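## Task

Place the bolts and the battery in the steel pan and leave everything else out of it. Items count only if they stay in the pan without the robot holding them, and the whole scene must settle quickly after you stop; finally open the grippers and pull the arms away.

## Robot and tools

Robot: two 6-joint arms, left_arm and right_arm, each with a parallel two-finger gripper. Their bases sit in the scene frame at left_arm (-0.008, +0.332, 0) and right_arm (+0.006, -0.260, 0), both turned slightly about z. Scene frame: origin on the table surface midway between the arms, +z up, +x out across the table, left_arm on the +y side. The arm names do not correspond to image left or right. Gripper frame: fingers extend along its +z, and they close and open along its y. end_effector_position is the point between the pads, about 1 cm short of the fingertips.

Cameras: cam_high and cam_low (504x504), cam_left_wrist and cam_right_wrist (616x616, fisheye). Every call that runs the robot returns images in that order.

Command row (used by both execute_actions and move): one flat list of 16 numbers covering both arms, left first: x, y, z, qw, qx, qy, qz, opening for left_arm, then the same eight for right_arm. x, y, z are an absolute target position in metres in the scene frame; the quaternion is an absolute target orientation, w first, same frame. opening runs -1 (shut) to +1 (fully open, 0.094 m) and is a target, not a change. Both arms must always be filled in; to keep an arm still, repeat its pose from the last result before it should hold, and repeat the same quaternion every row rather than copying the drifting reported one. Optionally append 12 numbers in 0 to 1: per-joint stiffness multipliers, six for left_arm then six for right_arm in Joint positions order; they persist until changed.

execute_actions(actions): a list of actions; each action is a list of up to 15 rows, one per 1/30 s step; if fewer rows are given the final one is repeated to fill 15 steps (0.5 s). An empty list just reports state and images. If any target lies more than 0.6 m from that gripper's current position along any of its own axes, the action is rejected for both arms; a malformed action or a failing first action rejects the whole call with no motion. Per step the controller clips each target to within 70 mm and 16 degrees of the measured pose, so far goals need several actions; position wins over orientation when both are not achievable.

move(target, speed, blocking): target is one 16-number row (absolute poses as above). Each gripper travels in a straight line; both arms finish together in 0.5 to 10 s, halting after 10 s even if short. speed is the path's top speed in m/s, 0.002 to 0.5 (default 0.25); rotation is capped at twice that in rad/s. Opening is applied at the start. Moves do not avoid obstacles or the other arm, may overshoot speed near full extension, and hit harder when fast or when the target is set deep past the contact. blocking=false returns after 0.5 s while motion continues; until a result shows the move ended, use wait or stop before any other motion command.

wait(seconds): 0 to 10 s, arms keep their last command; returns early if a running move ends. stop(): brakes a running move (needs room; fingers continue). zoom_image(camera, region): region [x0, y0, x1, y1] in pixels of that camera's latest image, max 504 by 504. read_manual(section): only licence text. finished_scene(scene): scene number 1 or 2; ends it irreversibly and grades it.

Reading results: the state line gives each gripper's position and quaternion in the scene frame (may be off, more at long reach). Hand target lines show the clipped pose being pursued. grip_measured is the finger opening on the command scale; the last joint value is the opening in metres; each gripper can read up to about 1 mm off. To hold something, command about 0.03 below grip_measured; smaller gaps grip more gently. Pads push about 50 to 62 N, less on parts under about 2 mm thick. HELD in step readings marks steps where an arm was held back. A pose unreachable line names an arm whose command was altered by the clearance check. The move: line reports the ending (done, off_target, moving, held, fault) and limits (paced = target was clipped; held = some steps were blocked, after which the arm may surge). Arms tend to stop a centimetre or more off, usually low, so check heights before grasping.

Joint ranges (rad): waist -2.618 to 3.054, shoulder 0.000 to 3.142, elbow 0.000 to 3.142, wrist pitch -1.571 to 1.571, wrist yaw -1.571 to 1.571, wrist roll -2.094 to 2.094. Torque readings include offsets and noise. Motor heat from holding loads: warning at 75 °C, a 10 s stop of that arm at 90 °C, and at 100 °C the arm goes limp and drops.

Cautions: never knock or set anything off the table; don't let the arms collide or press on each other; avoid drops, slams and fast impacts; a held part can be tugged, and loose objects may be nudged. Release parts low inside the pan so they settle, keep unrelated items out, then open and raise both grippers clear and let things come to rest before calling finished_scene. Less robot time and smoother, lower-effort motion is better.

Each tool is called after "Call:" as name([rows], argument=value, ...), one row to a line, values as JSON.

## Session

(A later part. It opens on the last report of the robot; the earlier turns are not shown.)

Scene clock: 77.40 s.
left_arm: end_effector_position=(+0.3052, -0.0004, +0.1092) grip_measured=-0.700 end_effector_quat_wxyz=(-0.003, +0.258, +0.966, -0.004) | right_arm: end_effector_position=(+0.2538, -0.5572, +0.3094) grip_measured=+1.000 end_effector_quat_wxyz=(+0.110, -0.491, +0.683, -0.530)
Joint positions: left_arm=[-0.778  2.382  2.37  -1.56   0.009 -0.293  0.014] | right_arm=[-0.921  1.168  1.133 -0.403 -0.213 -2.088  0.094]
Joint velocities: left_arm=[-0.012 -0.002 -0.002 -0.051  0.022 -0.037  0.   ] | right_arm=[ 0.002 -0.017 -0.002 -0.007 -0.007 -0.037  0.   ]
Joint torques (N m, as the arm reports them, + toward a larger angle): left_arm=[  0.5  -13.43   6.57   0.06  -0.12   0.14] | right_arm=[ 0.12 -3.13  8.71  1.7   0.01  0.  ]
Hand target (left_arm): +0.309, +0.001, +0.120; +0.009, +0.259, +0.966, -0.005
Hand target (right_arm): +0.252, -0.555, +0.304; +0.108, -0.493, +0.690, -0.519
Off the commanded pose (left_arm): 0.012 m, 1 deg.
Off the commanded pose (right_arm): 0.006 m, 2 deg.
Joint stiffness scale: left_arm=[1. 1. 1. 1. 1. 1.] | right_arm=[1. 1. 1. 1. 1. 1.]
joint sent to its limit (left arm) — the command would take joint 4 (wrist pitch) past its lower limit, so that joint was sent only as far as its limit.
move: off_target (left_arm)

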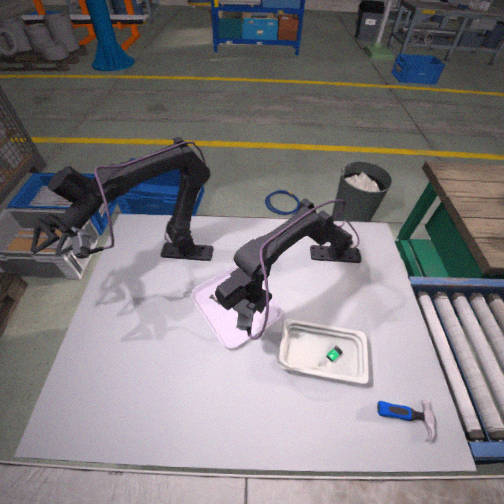

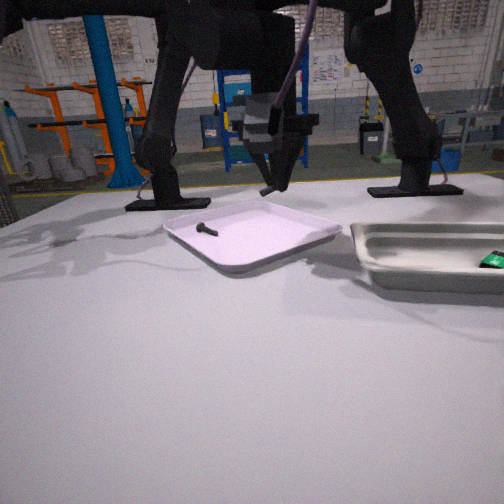

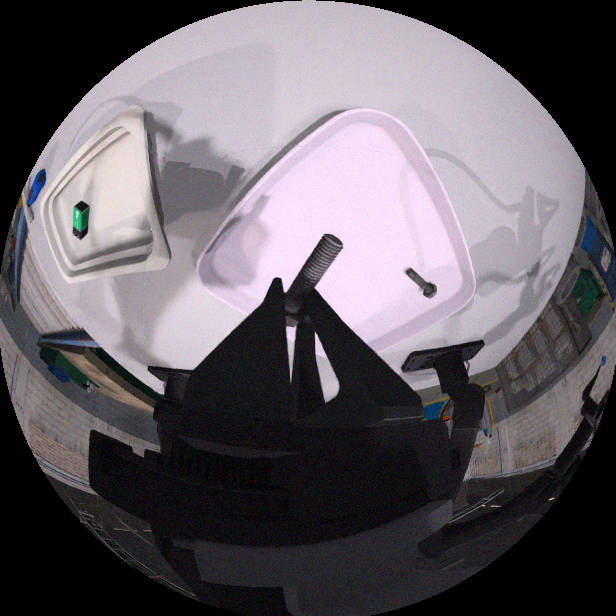

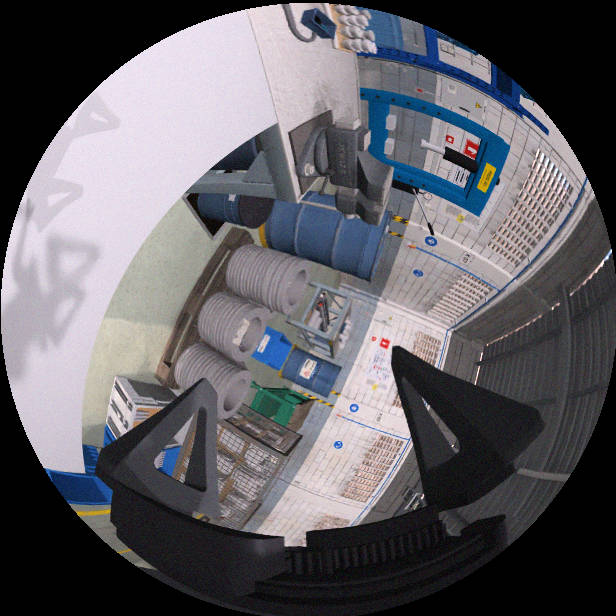

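Call:
move(target=[0.39,0.19,0.11,0,0.259,0.966,0,-1, 0.2516,-0.5553,0.3036,0.108,-0.493,0.690,-0.519,1], speed=0.3)

Call:
move(target=[0.395,0.19,0.035,0,0.259,0.966,0,-1, 0.2516,-0.5553,0.3036,0.108,-0.493,0.690,-0.519,1], speed=0.12)

Call:
move(target=[0.395,0.19,0.035,0,0.259,0.966,0,0, 0.2516,-0.5553,0.3036,0.108,-0.493,0.690,-0.519,1])

Call:
move(target=[0.385,0.17,0.11,0,0.259,0.966,0,0, 0.2516,-0.5553,0.3036,0.108,-0.493,0.690,-0.519,1])

Call:
move(target=[0.21,-0.135,0.09,0,-0.309,0.951,0,0, 0.2516,-0.5553,0.3036,0.108,-0.493,0.690,-0.519,1], speed=0.3)

Call:
move(target=[0.21,-0.135,0.045,0,-0.309,0.951,0,0, 0.2516,-0.5553,0.3036,0.108,-0.493,0.690,-0.519,1], speed=0.1)

Scene clock: 88.37 s.
left_arm: end_effector_position=(+0.3879, +0.1950, +0.1023) grip_measured=-0.700 end_effector_quat_wxyz=(-0.016, +0.252, +0.967, +0.006) | right_arm: end_effector_position=(+0.2537, -0.5571, +0.3093) grip_measured=+1.000 end_effector_quat_wxyz=(+0.110, -0.491, +0.683, -0.530)
Joint positions: left_arm=[-0.305  2.202  2.036 -1.438 -0.01   0.17   0.014] | right_arm=[-0.921  1.168  1.133 -0.403 -0.213 -2.088  0.094]
Joint velocities: left_arm=[ 0.002  0.002 -0.012 -0.007 -0.066  0.095  0.   ] | right_arm=[-0.007  0.002 -0.022 -0.022  0.051 -0.125  0.   ]
Joint torques (N m, as the arm reports them, + toward a larger angle): left_arm=[ -0.29 -13.29   4.41   0.22   0.07   0.15] | right_arm=[ 0.11 -3.13  8.7   1.7   0.01  0.  ]
Hand target (left_arm): +0.390, +0.191, +0.110; +0.001, +0.259, +0.966, +0.003
Hand target (right_arm): +0.252, -0.555, +0.304; +0.108, -0.493, +0.690, -0.519
Off the commanded pose (left_arm): 0.009 m, 2 deg.
Off the commanded pose (right_arm): 0.006 m, 2 deg.
Joint stiffness scale: left_arm=[1. 1. 1. 1. 1. 1.] | right_arm=[1. 1. 1. 1. 1. 1.]
move: done

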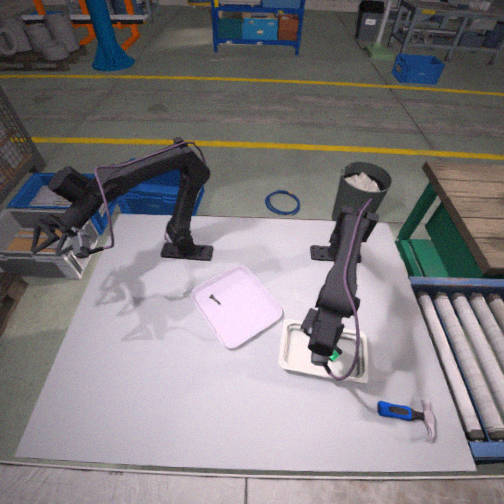

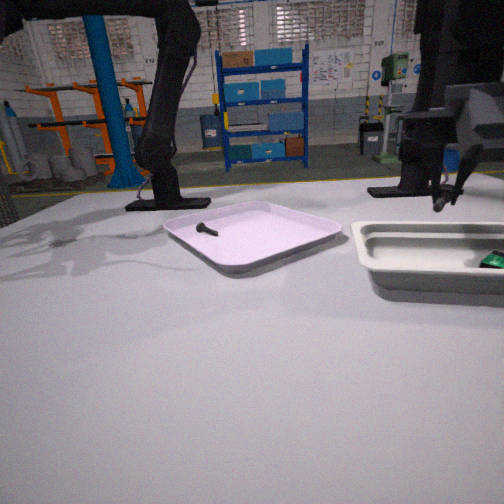

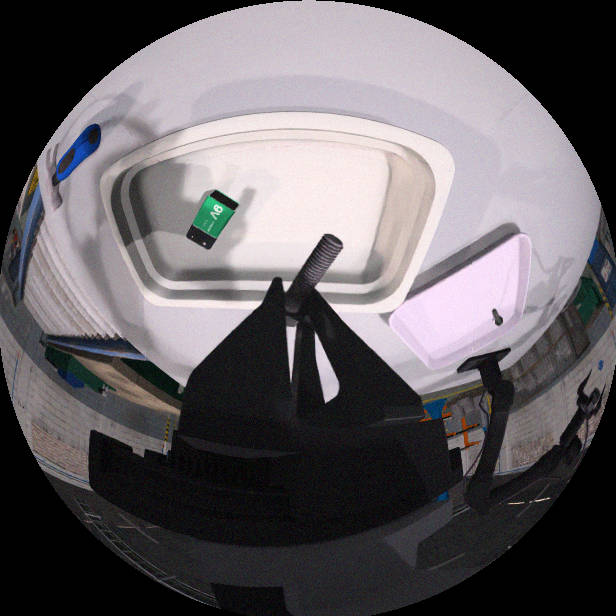

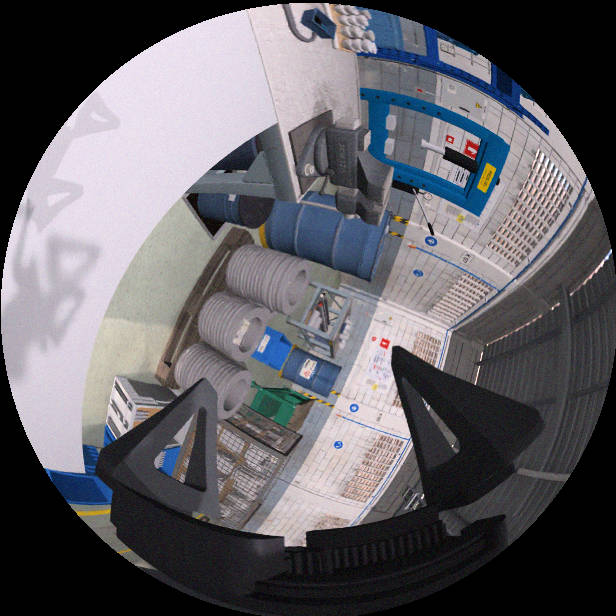

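Scene clock: 89.53 s.
left_arm: end_effector_position=(+0.3921, +0.1925, +0.0337) grip_measured=-0.700 end_effector_quat_wxyz=(-0.012, +0.255, +0.967, +0.003) | right_arm: end_effector_position=(+0.2537, -0.5571, +0.3093) grip_measured=+1.000 end_effector_quat_wxyz=(+0.110, -0.491, +0.683, -0.530)
Joint positions: left_arm=[-0.305  2.23   1.809 -1.174 -0.005  0.176  0.014] | right_arm=[-0.921  1.168  1.133 -0.403 -0.213 -2.088  0.094]
Joint velocities: left_arm=[ 0.007  0.017  0.002 -0.037  0.007 -0.051 -0.001] | right_arm=[ 0.012  0.022 -0.012  0.081  0.007 -0.022  0.   ]
Joint torques (N m, as the arm reports them, + toward a larger angle): left_arm=[ -0.06 -11.9    4.93   0.27   0.04   0.12] | right_arm=[ 0.11 -3.13  8.7   1.7   0.01  0.  ]
Hand target (left_arm): +0.396, +0.190, +0.035; -0.000, +0.259, +0.966, +0.000
Hand target (right_arm): +0.252, -0.555, +0.304; +0.108, -0.493, +0.690, -0.519
Off the commanded pose (left_arm): 0.004 m, 1 deg.
Off the commanded pose (right_arm): 0.006 m, 2 deg.
Joint stiffness scale: left_arm=[1. 1. 1. 1. 1. 1.] | right_arm=[1. 1. 1. 1. 1. 1.]
move: done

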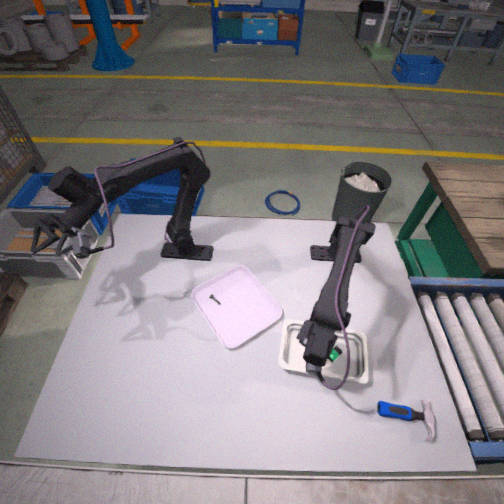

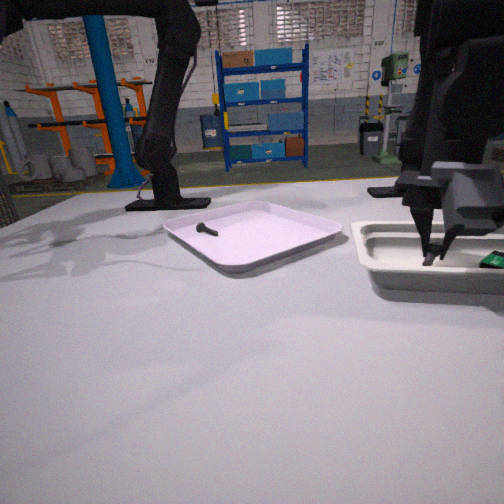

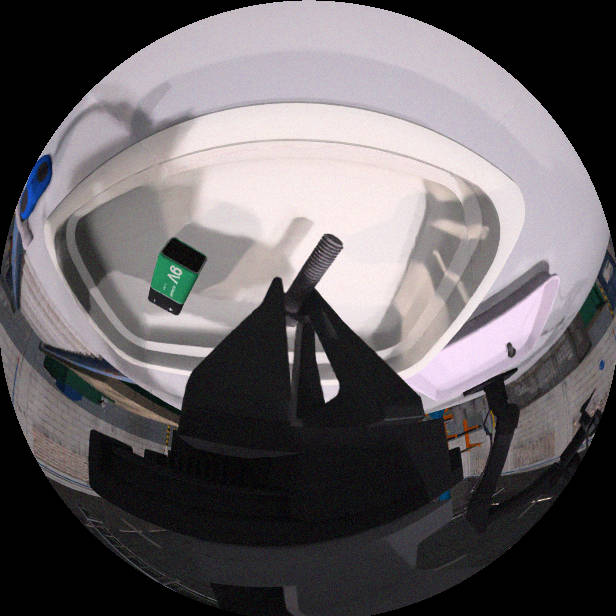

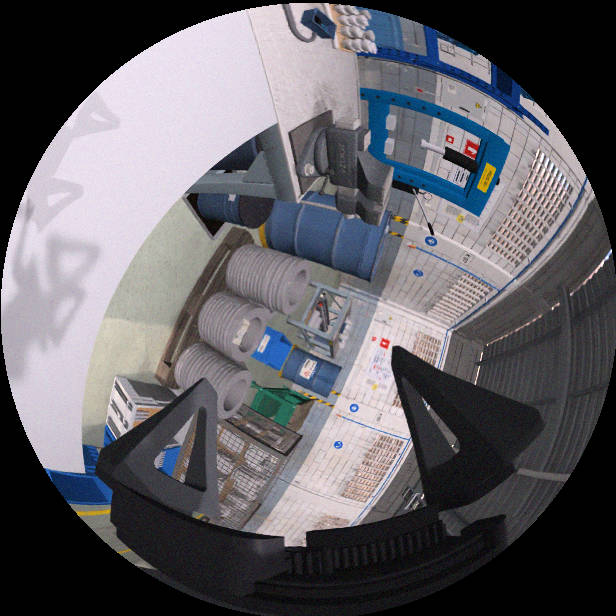

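Scene clock: 90.23 s.
left_arm: end_effector_position=(+0.3929, +0.1921, +0.0337) grip_measured=-0.003 end_effector_quat_wxyz=(-0.010, +0.255, +0.967, +0.003) | right_arm: end_effector_position=(+0.2538, -0.5572, +0.3094) grip_measured=+1.000 end_effector_quat_wxyz=(+0.110, -0.491, +0.683, -0.530)
Joint positions: left_arm=[-0.305  2.23   1.809 -1.17  -0.004  0.176  0.047] | right_arm=[-0.921  1.168  1.133 -0.403 -0.213 -2.088  0.094]
Joint velocities: left_arm=[-0.007  0.007 -0.022 -0.037  0.037  0.007 -0.001] | right_arm=[-0.002 -0.012  0.017  0.081 -0.051 -0.037  0.   ]
Joint torques (N m, as the arm reports them, + toward a larger angle): left_arm=[ -0.09 -12.16   4.52   0.23   0.05   0.13] | right_arm=[ 0.12 -3.13  8.71  1.72  0.01  0.  ]
Hand target (left_arm): +0.395, +0.190, +0.035; -0.000, +0.259, +0.966, -0.000
Hand target (right_arm): +0.252, -0.555, +0.304; +0.108, -0.493, +0.690, -0.519
Off the commanded pose (left_arm): 0.003 m, 1 deg.
Off the commanded pose (right_arm): 0.006 m, 2 deg.
Joint stiffness scale: left_arm=[1. 1. 1. 1. 1. 1.] | right_arm=[1. 1. 1. 1. 1. 1.]
move: done

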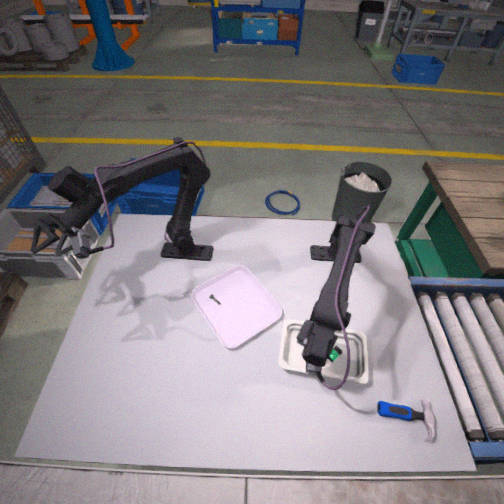

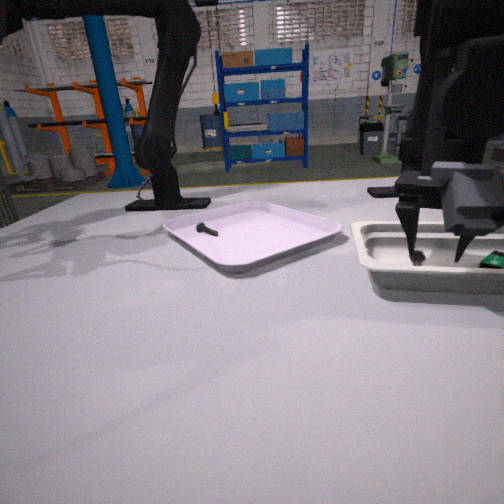

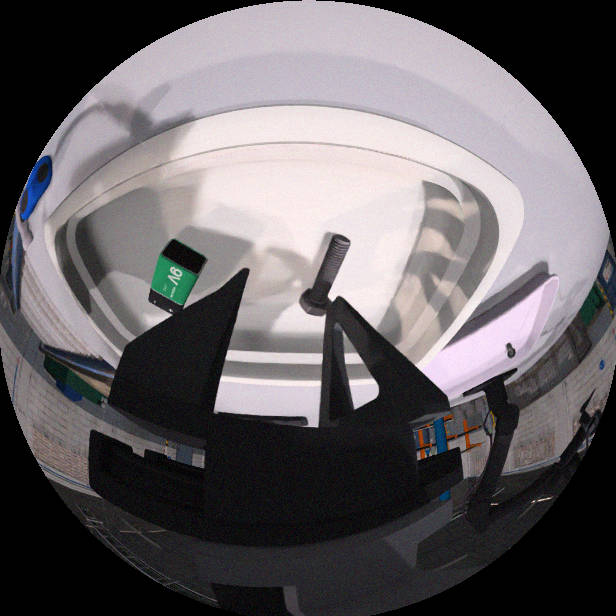

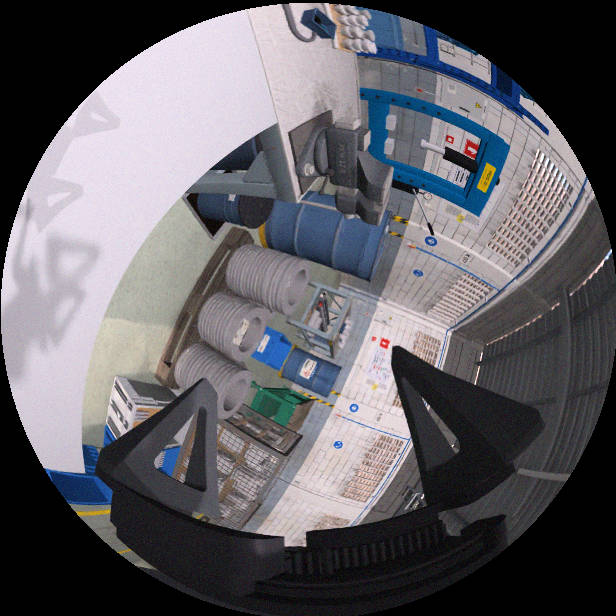

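Scene clock: 91.33 s.
left_arm: end_effector_position=(+0.3811, +0.1728, +0.1009) grip_measured=-0.003 end_effector_quat_wxyz=(-0.011, +0.261, +0.965, +0.002) | right_arm: end_effector_position=(+0.2538, -0.5572, +0.3094) grip_measured=+1.000 end_effector_quat_wxyz=(+0.110, -0.491, +0.683, -0.530)
Joint positions: left_arm=[-0.356  2.196  2.021 -1.419 -0.001  0.137  0.047] | right_arm=[-0.921  1.168  1.133 -0.403 -0.213 -2.088  0.094]
Joint velocities: left_arm=[ 0.002 -0.007  0.002 -0.066 -0.022 -0.007  0.001] | right_arm=[-0.002 -0.012 -0.017 -0.066 -0.022  0.11   0.   ]
Joint torques (N m, as the arm reports them, + toward a larger angle): left_arm=[ -0.07 -11.65   7.19   0.03   0.06  -0.05] | right_arm=[ 0.11 -3.13  8.7   1.7   0.01  0.  ]
Hand target (left_arm): +0.384, +0.170, +0.110; +0.000, +0.259, +0.966, -0.000
Hand target (right_arm): +0.252, -0.555, +0.304; +0.108, -0.493, +0.690, -0.519
Off the commanded pose (left_arm): 0.010 m, 1 deg.
Off the commanded pose (right_arm): 0.006 m, 2 deg.
Joint stiffness scale: left_arm=[1. 1. 1. 1. 1. 1.] | right_arm=[1. 1. 1. 1. 1. 1.]
move: done

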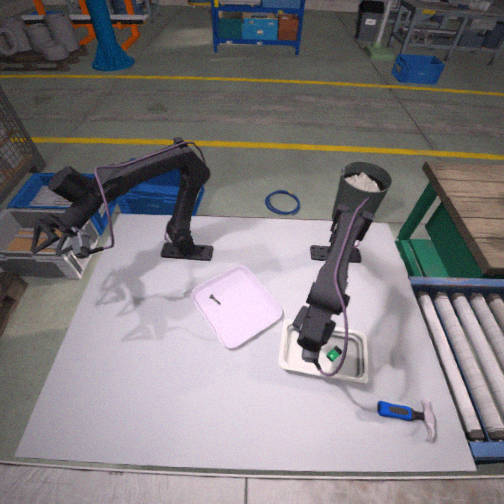

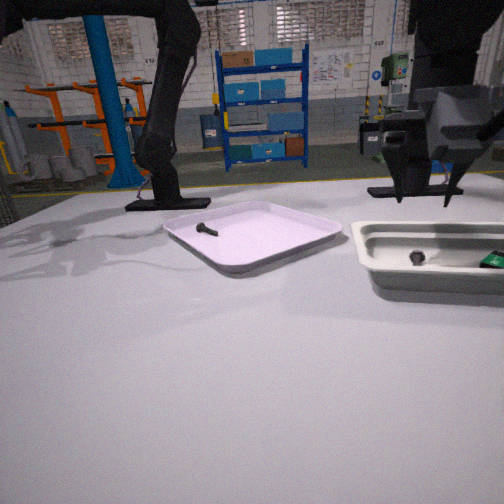

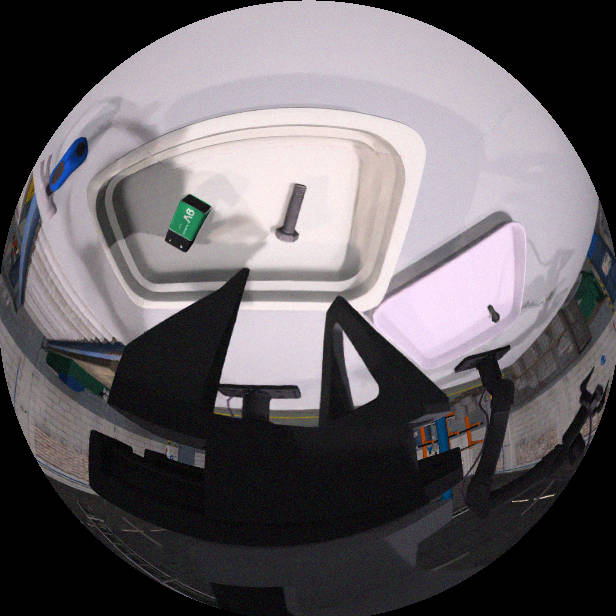

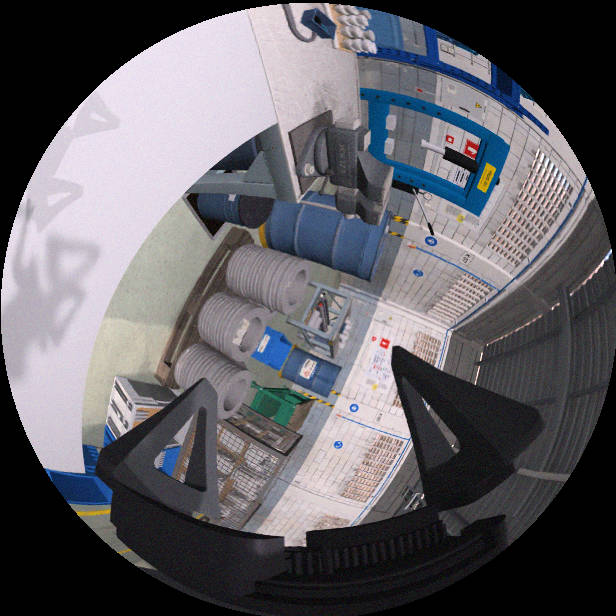

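Scene clock: 93.93 s.
left_arm: end_effector_position=(+0.2056, -0.1397, +0.0834) grip_measured=-0.003 end_effector_quat_wxyz=(-0.005, -0.302, +0.952, -0.060) | right_arm: end_effector_position=(+0.2537, -0.5571, +0.3093) grip_measured=+1.000 end_effector_quat_wxyz=(+0.110, -0.491, +0.683, -0.530)
Joint positions: left_arm=[-1.104  2.632  2.727 -1.547  0.024 -1.755  0.047] | right_arm=[-0.921  1.168  1.133 -0.403 -0.213 -2.088  0.094]
Joint velocities: left_arm=[-0.007 -0.012 -0.007  0.095  0.007 -0.022  0.   ] | right_arm=[-0.032 -0.022 -0.002  0.007  0.022  0.051  0.   ]
Joint torques (N m, as the arm reports them, + toward a larger angle): left_arm=[  0.55 -13.58   7.33   0.15  -0.14  -0.04] | right_arm=[ 0.12 -3.12  8.7   1.7   0.01  0.  ]
Hand target (left_arm): +0.210, -0.136, +0.090; +0.002, -0.309, +0.949, -0.061
Hand target (right_arm): +0.252, -0.555, +0.304; +0.108, -0.493, +0.690, -0.519
Off the commanded pose (left_arm): 0.009 m, 7 deg.
Off the commanded pose (right_arm): 0.006 m, 2 deg.
Joint stiffness scale: left_arm=[1. 1. 1. 1. 1. 1.] | right_arm=[1. 1. 1. 1. 1. 1.]
joint sent to its limit (left arm) — the command would take joint 4 (wrist pitch) past its lower limit, so that joint was sent only as far as its limit.
move: off_target (left_arm)

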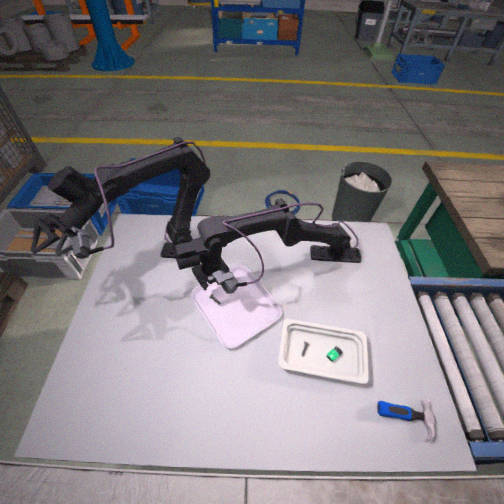

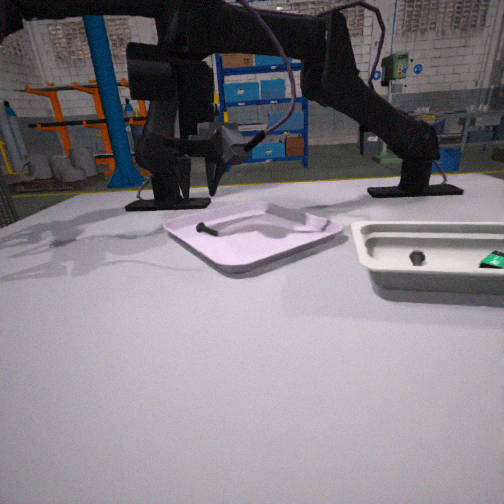

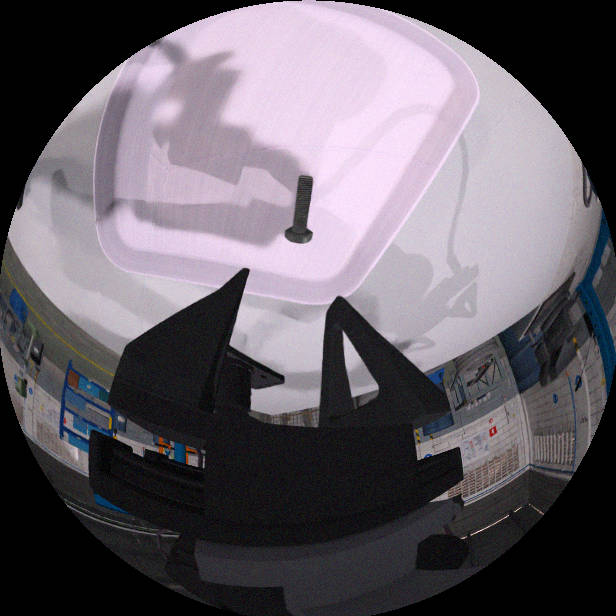

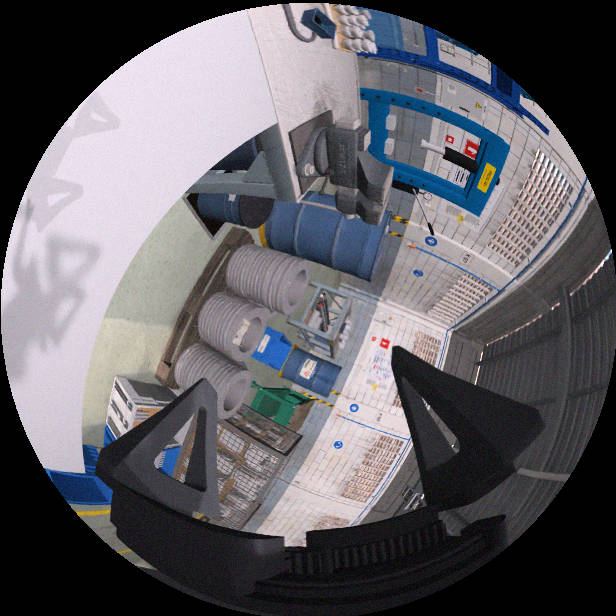

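Scene clock: 94.90 s.
left_arm: end_effector_position=(+0.2055, -0.1356, +0.0352) grip_measured=-0.003 end_effector_quat_wxyz=(-0.006, -0.304, +0.952, -0.015) | right_arm: end_effector_position=(+0.2538, -0.5572, +0.3094) grip_measured=+1.000 end_effector_quat_wxyz=(+0.110, -0.491, +0.683, -0.530)
Joint positions: left_arm=[-1.104  2.738  2.743 -1.548  0.015 -1.759  0.047] | right_arm=[-0.921  1.168  1.133 -0.403 -0.213 -2.088  0.094]
Joint velocities: left_arm=[-0.007 -0.017  0.061 -0.037 -0.095 -0.022 -0.001] | right_arm=[ 0.002 -0.032 -0.002  0.007 -0.081  0.051  0.   ]
Joint torques (N m, as the arm reports them, + toward a larger angle): left_arm=[  0.25 -14.18   7.77  -0.09  -0.21  -0.01] | right_arm=[ 0.11 -3.13  8.7   1.68  0.01  0.  ]
Hand target (left_arm): +0.210, -0.135, +0.045; +0.003, -0.309, +0.951, -0.021
Hand target (right_arm): +0.252, -0.555, +0.304; +0.108, -0.493, +0.690, -0.519
Off the commanded pose (left_arm): 0.011 m, 2 deg.
Off the commanded pose (right_arm): 0.006 m, 2 deg.
Joint stiffness scale: left_arm=[1. 1. 1. 1. 1. 1.] | right_arm=[1. 1. 1. 1. 1. 1.]
joint sent to its limit (left arm) — the command would take joint 4 (wrist pitch) past its lower limit, so that joint was sent only as far as its limit.
move: off_target (left_arm)

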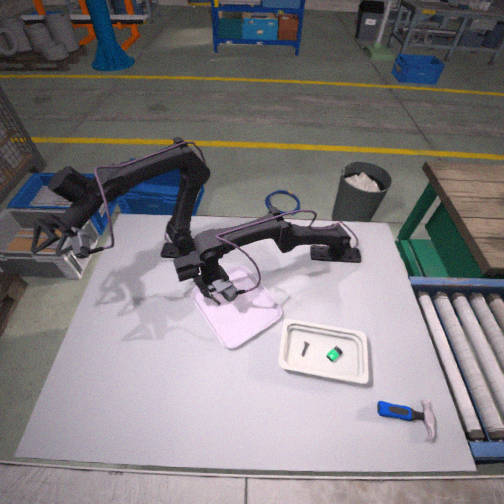

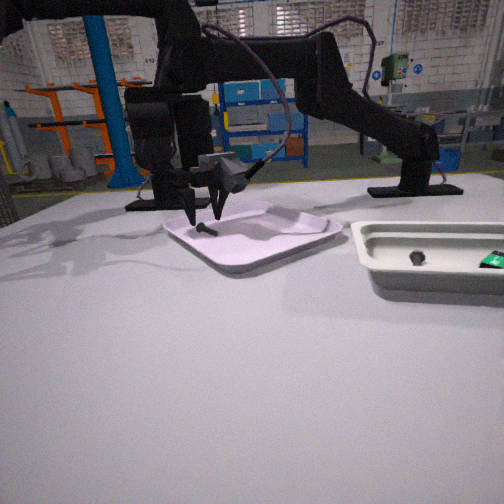

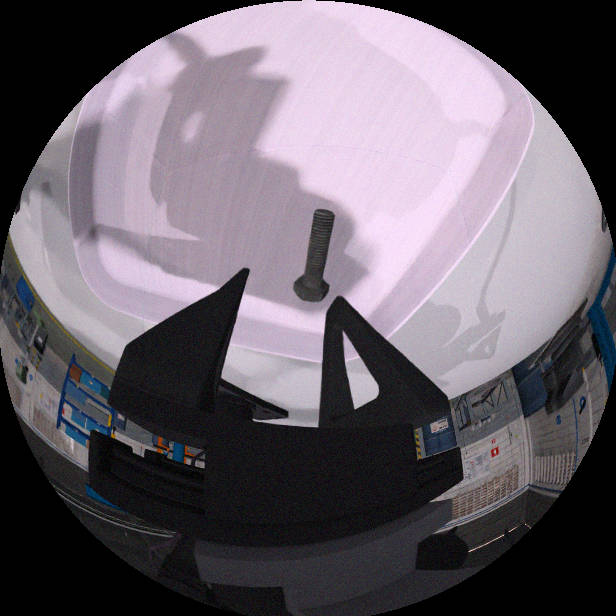

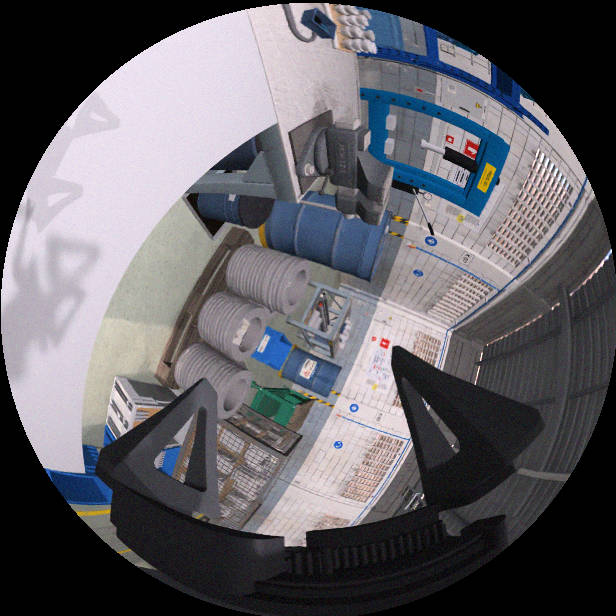

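Call:
move(target=[0.218,-0.14,0.028,0,-0.309,0.951,0,0, 0.2516,-0.5553,0.3036,0.108,-0.493,0.690,-0.519,1], speed=0.05)

Scene clock: 99.67 s.
left_arm: end_effector_position=(+0.2125, -0.1416, +0.0214) grip_measured=-0.003 end_effector_quat_wxyz=(-0.005, -0.308, +0.951, -0.020) | right_arm: end_effector_position=(+0.2537, -0.5571, +0.3093) grip_measured=+1.000 end_effector_quat_wxyz=(+0.110, -0.491, +0.683, -0.530)
Joint positions: left_arm=[-1.097  2.807  2.824 -1.55   0.015 -1.759  0.047] | right_arm=[-0.921  1.168  1.133 -0.403 -0.213 -2.088  0.094]
Joint velocities: left_arm=[-0.002 -0.012 -0.002  0.037  0.066 -0.037  0.001] | right_arm=[ 0.002 -0.012  0.002 -0.037  0.022 -0.066  0.   ]
Joint torques (N m, as the arm reports them, + toward a larger angle): left_arm=[  0.49 -13.96   7.35   0.02  -0.15   0.09] | right_arm=[ 0.11 -3.13  8.71  1.71  0.01  0.  ]
Hand target (left_arm): +0.218, -0.139, +0.028; +0.003, -0.309, +0.951, -0.022
Hand target (right_arm): +0.252, -0.555, +0.304; +0.108, -0.493, +0.690, -0.519
Off the commanded pose (left_arm): 0.009 m, 2 deg.
Off the commanded pose (right_arm): 0.006 m, 2 deg.
Joint stiffness scale: left_arm=[1. 1. 1. 1. 1. 1.] | right_arm=[1. 1. 1. 1. 1. 1.]
joint sent to its limit (left arm) — the command would take joint 4 (wrist pitch) past its lower limit, so that joint was sent only as far as its limit.
move: done

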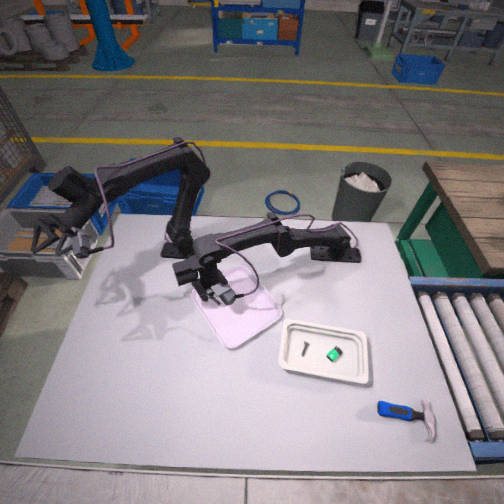

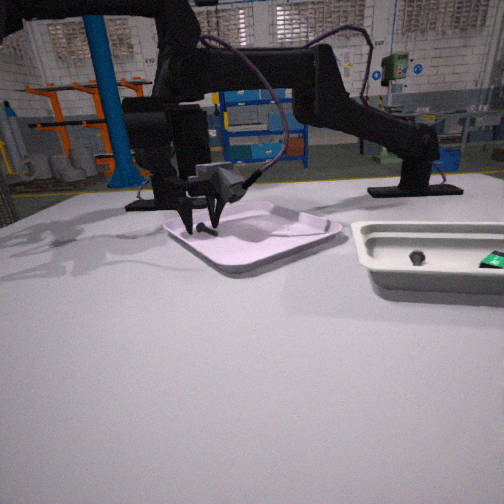

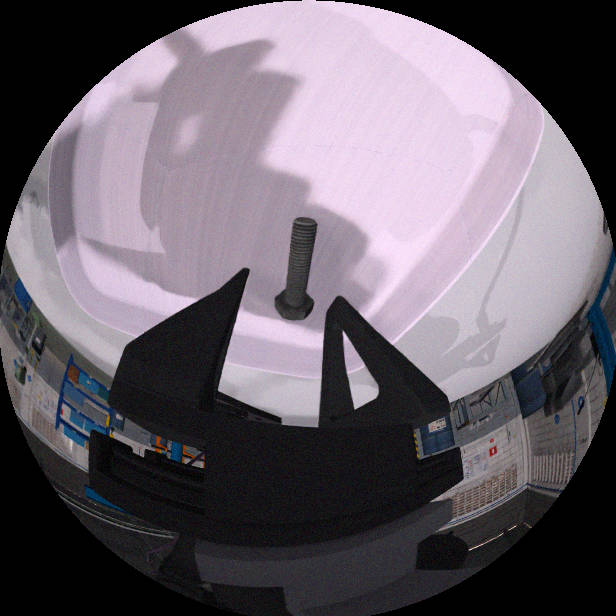

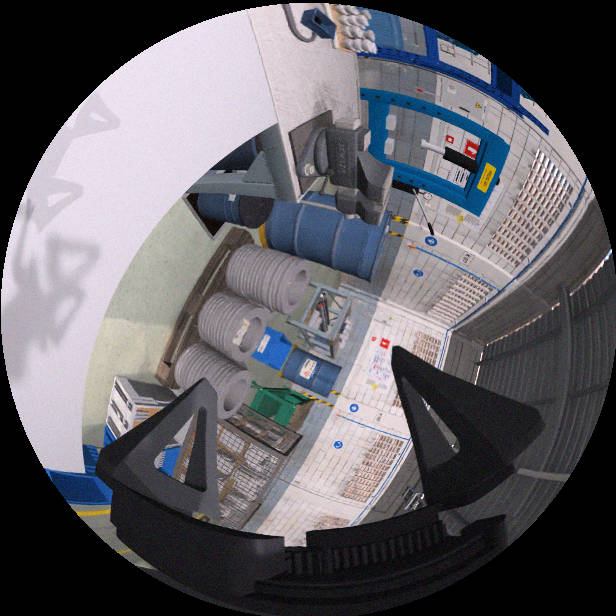

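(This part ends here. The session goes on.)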